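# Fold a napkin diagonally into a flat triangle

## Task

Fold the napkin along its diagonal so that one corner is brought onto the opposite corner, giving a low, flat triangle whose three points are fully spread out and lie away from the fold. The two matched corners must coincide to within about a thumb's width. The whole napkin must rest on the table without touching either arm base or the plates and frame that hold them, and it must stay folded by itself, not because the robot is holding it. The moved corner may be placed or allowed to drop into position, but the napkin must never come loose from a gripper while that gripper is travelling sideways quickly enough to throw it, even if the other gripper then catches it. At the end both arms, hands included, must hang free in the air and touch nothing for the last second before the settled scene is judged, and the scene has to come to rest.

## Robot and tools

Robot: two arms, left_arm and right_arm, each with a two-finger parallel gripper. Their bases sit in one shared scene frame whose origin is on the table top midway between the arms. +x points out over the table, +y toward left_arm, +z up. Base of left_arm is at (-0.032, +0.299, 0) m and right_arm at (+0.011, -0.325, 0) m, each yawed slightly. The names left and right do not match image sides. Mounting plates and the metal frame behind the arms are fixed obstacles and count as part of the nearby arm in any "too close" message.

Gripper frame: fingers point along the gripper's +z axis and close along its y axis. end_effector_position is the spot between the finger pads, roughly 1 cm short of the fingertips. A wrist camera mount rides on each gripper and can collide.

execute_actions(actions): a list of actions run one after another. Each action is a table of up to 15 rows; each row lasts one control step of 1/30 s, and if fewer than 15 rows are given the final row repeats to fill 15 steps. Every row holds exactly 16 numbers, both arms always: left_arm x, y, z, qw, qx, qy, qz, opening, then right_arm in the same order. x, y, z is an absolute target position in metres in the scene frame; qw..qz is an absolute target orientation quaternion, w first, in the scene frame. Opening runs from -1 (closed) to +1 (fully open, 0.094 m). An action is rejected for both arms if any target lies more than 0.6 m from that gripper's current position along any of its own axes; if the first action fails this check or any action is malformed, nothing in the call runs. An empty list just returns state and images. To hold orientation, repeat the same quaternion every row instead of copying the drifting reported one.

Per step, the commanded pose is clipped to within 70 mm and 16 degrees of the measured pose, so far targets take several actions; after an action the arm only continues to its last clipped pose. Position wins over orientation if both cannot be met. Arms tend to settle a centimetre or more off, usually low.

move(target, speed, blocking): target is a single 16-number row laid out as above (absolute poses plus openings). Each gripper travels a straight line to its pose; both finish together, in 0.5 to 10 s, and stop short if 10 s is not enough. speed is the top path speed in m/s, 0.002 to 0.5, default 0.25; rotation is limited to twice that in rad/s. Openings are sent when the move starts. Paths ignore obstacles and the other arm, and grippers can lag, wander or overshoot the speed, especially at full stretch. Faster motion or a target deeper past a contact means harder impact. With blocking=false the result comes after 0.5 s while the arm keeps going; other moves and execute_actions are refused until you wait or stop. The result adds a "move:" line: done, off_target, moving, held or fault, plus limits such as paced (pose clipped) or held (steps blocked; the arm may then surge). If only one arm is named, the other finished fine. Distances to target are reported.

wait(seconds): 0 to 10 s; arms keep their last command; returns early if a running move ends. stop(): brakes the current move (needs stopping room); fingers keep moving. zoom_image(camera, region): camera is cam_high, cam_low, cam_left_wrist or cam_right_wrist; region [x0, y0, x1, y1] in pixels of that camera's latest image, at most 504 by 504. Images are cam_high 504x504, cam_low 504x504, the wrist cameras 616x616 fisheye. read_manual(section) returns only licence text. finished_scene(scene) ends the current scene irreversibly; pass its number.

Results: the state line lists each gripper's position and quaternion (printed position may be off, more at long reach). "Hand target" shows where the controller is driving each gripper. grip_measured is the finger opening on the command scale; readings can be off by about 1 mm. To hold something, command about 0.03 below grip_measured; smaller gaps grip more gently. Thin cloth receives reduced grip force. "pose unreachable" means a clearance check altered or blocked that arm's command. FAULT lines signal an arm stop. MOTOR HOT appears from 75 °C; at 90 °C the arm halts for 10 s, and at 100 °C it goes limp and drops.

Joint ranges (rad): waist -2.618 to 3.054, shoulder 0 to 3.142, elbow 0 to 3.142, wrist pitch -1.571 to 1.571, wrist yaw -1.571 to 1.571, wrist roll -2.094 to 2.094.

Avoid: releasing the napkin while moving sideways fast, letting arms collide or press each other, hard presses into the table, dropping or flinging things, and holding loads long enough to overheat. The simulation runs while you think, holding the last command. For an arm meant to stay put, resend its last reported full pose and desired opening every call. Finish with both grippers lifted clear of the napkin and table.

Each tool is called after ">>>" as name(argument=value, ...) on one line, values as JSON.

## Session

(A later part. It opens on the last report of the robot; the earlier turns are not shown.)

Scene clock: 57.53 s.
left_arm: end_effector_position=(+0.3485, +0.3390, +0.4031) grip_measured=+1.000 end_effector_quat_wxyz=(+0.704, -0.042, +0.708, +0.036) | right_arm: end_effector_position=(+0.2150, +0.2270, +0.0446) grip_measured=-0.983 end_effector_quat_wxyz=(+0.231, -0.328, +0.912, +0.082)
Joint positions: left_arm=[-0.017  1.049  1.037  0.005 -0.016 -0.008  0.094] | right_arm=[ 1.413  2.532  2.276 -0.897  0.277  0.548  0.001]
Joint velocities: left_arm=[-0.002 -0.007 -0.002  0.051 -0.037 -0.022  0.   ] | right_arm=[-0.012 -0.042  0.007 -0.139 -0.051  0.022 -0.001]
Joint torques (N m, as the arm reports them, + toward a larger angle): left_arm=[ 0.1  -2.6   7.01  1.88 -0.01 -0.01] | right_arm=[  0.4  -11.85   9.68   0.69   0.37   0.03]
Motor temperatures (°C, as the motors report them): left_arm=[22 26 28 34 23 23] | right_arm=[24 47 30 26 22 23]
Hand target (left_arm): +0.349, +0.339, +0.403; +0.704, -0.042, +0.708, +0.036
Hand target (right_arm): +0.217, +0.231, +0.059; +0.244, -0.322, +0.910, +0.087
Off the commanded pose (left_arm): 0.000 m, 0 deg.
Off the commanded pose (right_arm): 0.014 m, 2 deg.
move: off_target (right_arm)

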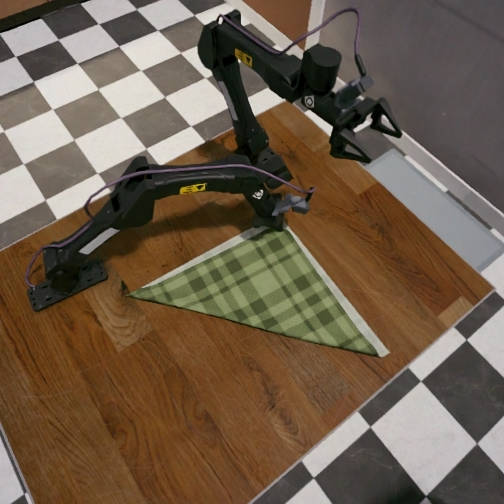

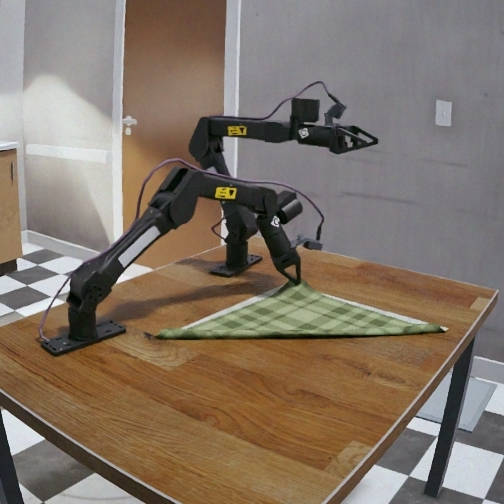

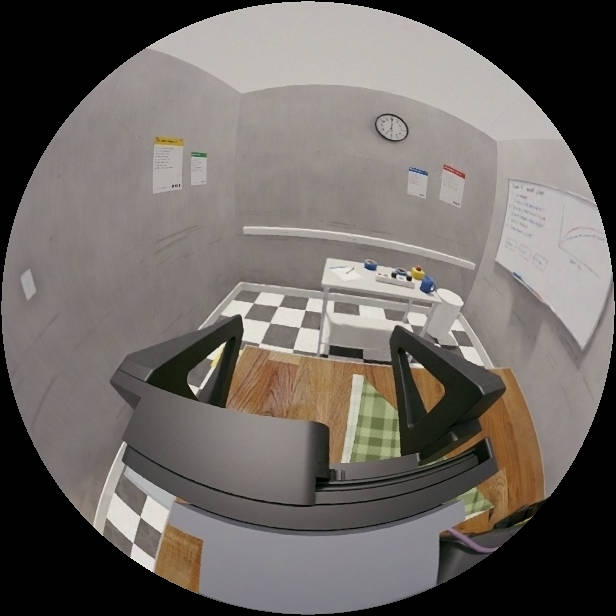

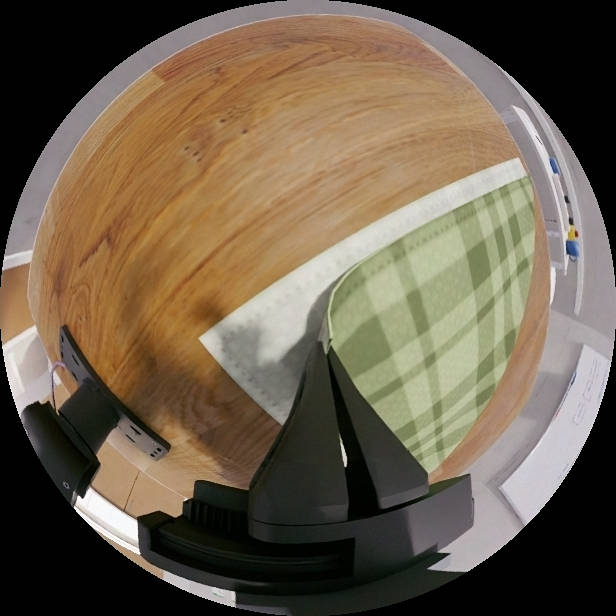

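>>> move(target=[0.3485,0.339,0.4031,0.704,-0.042,0.708,0.036,1, 0.193,0.236,0.055,0.244,-0.3224,0.9105,0.0864,-1], speed=0.04)

>>> zoom_image(camera="cam_high", region=[100, 150, 400, 450])

Scene clock: 60.40 s.
left_arm: end_effector_position=(+0.3485, +0.3390, +0.4031) grip_measured=+1.000 end_effector_quat_wxyz=(+0.704, -0.042, +0.708, +0.036) | right_arm: end_effector_position=(+0.1922, +0.2341, +0.0450) grip_measured=-0.983 end_effector_quat_wxyz=(+0.233, -0.328, +0.911, +0.086)
Joint positions: left_arm=[-0.017  1.049  1.037  0.005 -0.016 -0.008  0.094] | right_arm=[ 1.459  2.532  2.276 -0.9    0.294  0.591  0.001]
Joint velocities: left_arm=[ 0.012 -0.002  0.002  0.066 -0.007 -0.022  0.   ] | right_arm=[-0.007  0.017  0.007 -0.051  0.037  0.051 -0.   ]
Joint torques (N m, as the arm reports them, + toward a larger angle): left_arm=[-0.07 -2.49  6.99  1.9  -0.02  0.  ] | right_arm=[  0.48 -12.13   7.99   0.71   0.39  -0.02]
Motor temperatures (°C, as the motors report them): left_arm=[22 26 29 34 23 23] | right_arm=[24 48 31 26 22 23]
Hand target (left_arm): +0.349, +0.339, +0.403; +0.704, -0.042, +0.708, +0.036
Hand target (right_arm): +0.193, +0.236, +0.055; +0.244, -0.322, +0.910, +0.087
Off the commanded pose (left_arm): 0.000 m, 0 deg.
Off the commanded pose (right_arm): 0.010 m, 1 deg.
move: done

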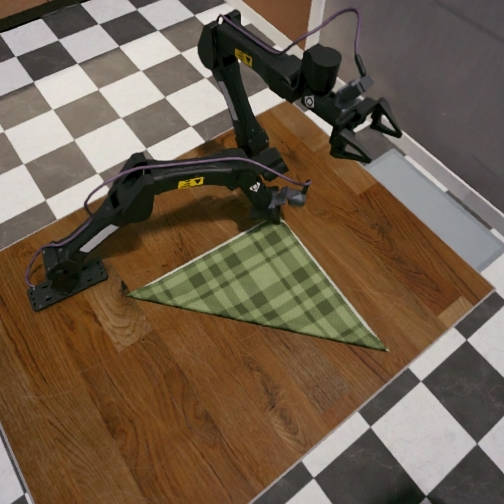

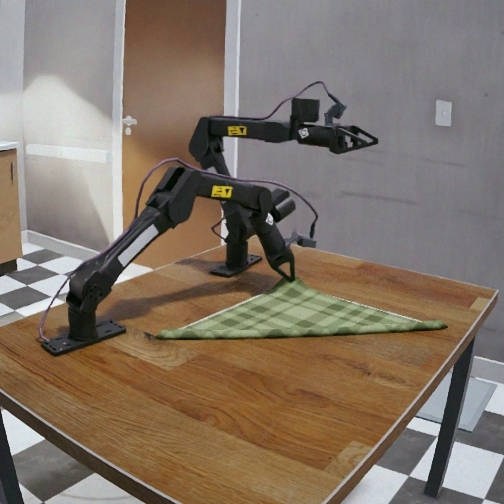

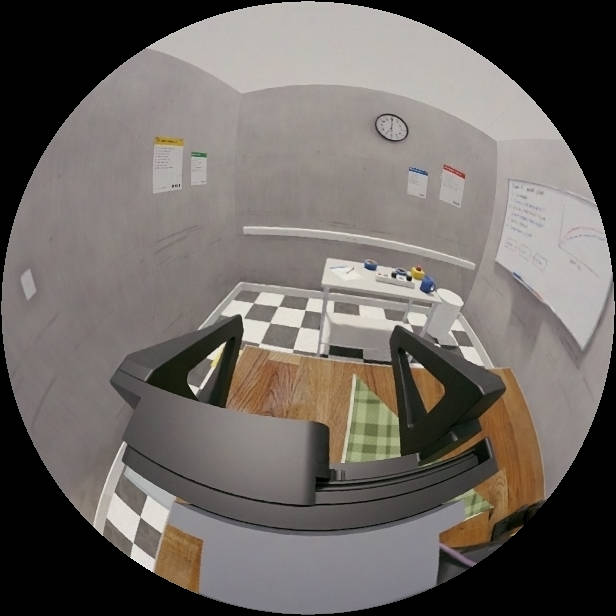

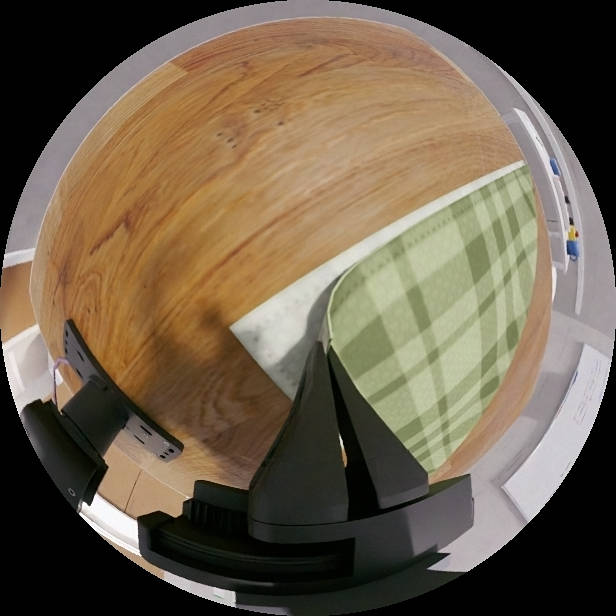

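Region (100, 150, 400, 450) of cam_high's 504x504 image, scaled by 1.680, with more detail than that image has.

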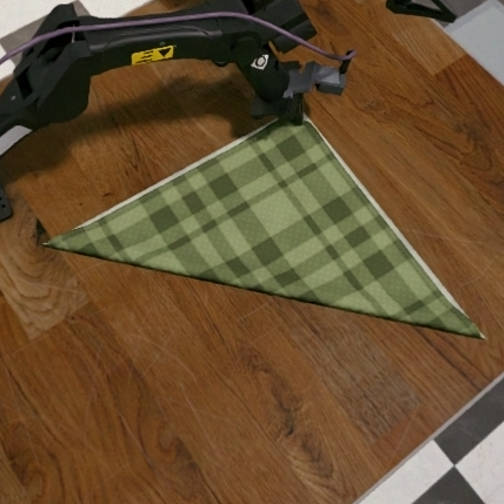

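>>> execute_actions(actions=[[[0.3485,0.339,0.4031,0.704,-0.042,0.708,0.036,1, 0.193,0.236,0.055,0.244,-0.3224,0.9105,0.0864,-0.95],[0.3485,0.339,0.4031,0.704,-0.042,0.708,0.036,1, 0.193,0.236,0.055,0.244,-0.3224,0.9105,0.0864,-0.9],[0.3485,0.339,0.4031,0.704,-0.042,0.708,0.036,1, 0.193,0.236,0.055,0.244,-0.3224,0.9105,0.0864,-0.85],[0.3485,0.339,0.4031,0.704,-0.042,0.708,0.036,1, 0.193,0.236,0.055,0.244,-0.3224,0.9105,0.0864,-0.8],[0.3485,0.339,0.4031,0.704,-0.042,0.708,0.036,1, 0.193,0.236,0.055,0.244,-0.3224,0.9105,0.0864,-0.75],[0.3485,0.339,0.4031,0.704,-0.042,0.708,0.036,1, 0.193,0.236,0.055,0.244,-0.3224,0.9105,0.0864,-0.7]]])

>>> move(target=[0.3485,0.339,0.4031,0.704,-0.042,0.708,0.036,1, 0.19,0.225,0.13,0.244,-0.3224,0.9105,0.0864,-0.7], speed=0.06)

Scene clock: 65.90 s.
left_arm: end_effector_position=(+0.3485, +0.3390, +0.4031) grip_measured=+1.000 end_effector_quat_wxyz=(+0.704, -0.042, +0.708, +0.036) | right_arm: end_effector_position=(+0.1926, +0.2339, +0.0451) grip_measured=-0.701 end_effector_quat_wxyz=(+0.234, -0.326, +0.912, +0.086)
Joint positions: left_arm=[-0.017  1.049  1.037  0.005 -0.016 -0.008  0.094] | right_arm=[ 1.459  2.532  2.276 -0.9    0.297  0.593  0.014]
Joint velocities: left_arm=[ 0.012  0.002 -0.012 -0.066 -0.022  0.037  0.   ] | right_arm=[-0.007 -0.002  0.017 -0.051 -0.007 -0.037  0.001]
Joint torques (N m, as the arm reports them, + toward a larger angle): left_arm=[-0.06 -2.56  7.03  1.86  0.   -0.05] | right_arm=[  0.48 -12.05   8.17   0.71   0.41   0.03]
Motor temperatures (°C, as the motors report them): left_arm=[22 26 29 34 23 23] | right_arm=[24 49 31 25 22 23]
Hand target (left_arm): +0.349, +0.339, +0.403; +0.704, -0.042, +0.708, +0.036
Hand target (right_arm): +0.193, +0.236, +0.055; +0.244, -0.322, +0.910, +0.087
Off the commanded pose (left_arm): 0.000 m, 0 deg.
Off the commanded pose (right_arm): 0.010 m, 1 deg.

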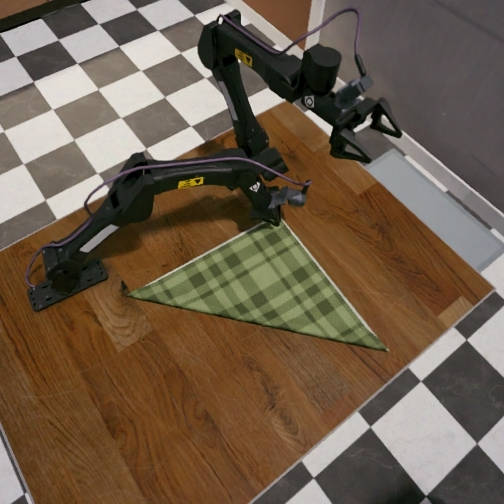

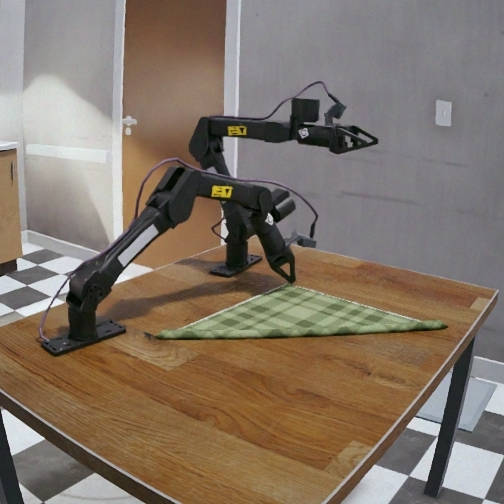

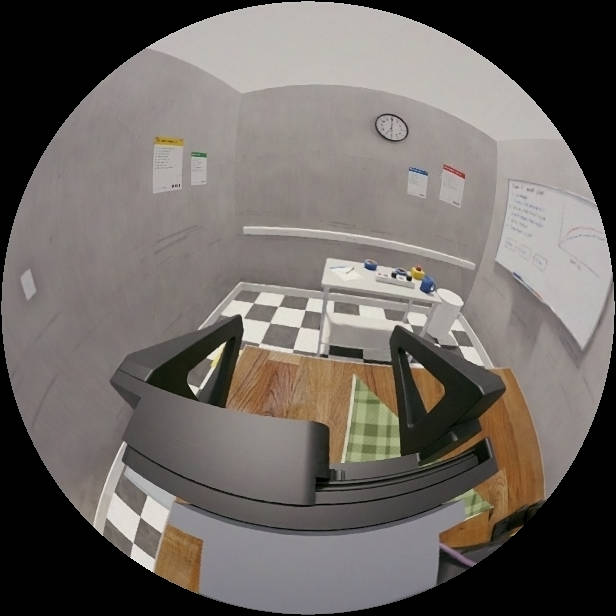

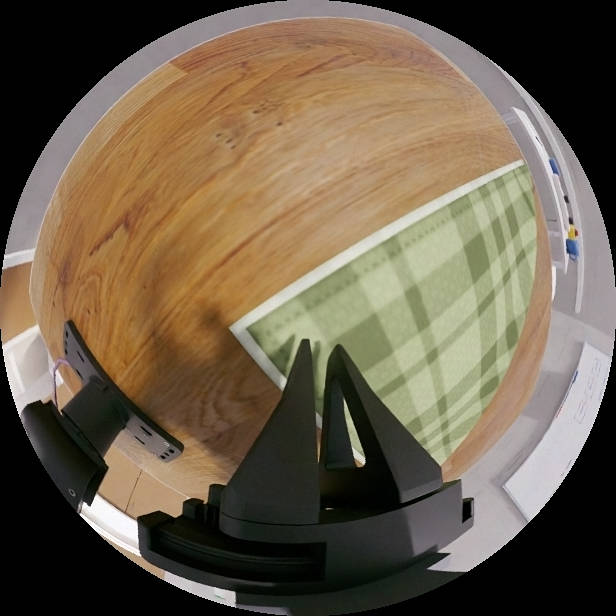

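Scene clock: 67.93 s.
left_arm: end_effector_position=(+0.3485, +0.3390, +0.4031) grip_measured=+1.000 end_effector_quat_wxyz=(+0.704, -0.042, +0.708, +0.036) | right_arm: end_effector_position=(+0.1899, +0.2217, +0.1110) grip_measured=-0.701 end_effector_quat_wxyz=(+0.229, -0.328, +0.913, +0.077)
Joint positions: left_arm=[-0.017  1.049  1.037  0.005 -0.016 -0.008  0.094] | right_arm=[ 1.459  2.532  2.547 -1.191  0.297  0.593  0.014]
Joint velocities: left_arm=[-0.007 -0.007 -0.002 -0.051 -0.037  0.051  0.   ] | right_arm=[ 0.002 -0.007  0.002  0.037 -0.081 -0.022 -0.   ]
Joint torques (N m, as the arm reports them, + toward a larger angle): left_arm=[-0.02 -2.49  7.05  1.91  0.01  0.01] | right_arm=[  0.52 -12.31   9.39   0.67   0.4    0.04]
Motor temperatures (°C, as the motors report them): left_arm=[22 26 29 34 23 23] | right_arm=[24 50 31 25 22 23]
Hand target (left_arm): +0.349, +0.339, +0.403; +0.704, -0.042, +0.708, +0.036
Hand target (right_arm): +0.190, +0.224, +0.130; +0.245, -0.322, +0.910, +0.088
Off the commanded pose (left_arm): 0.000 m, 0 deg.
Off the commanded pose (right_arm): 0.019 m, 2 deg.
move: off_target (right_arm)

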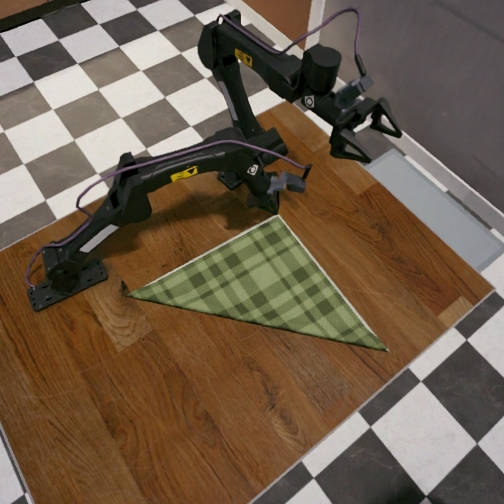

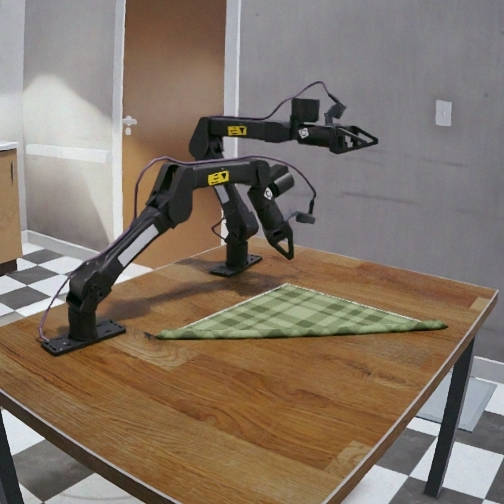

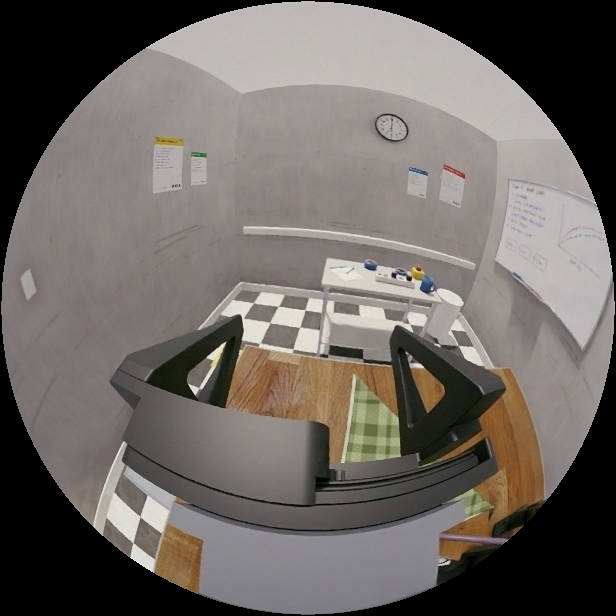

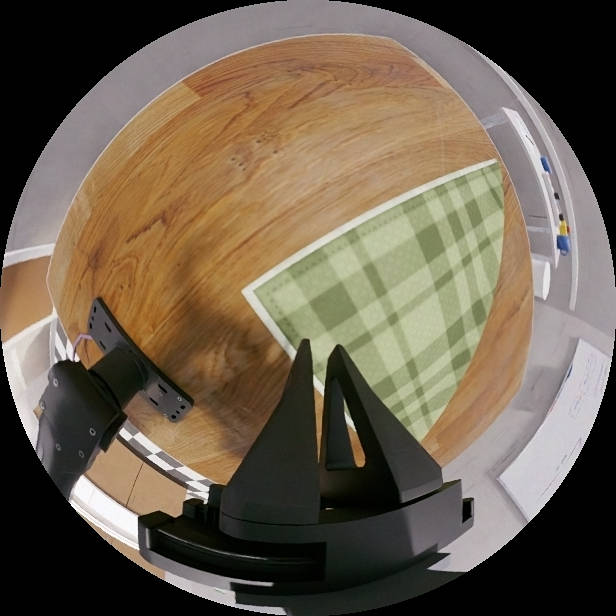

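>>> finished_scene(scene=2)

The scene is finished: the task was done.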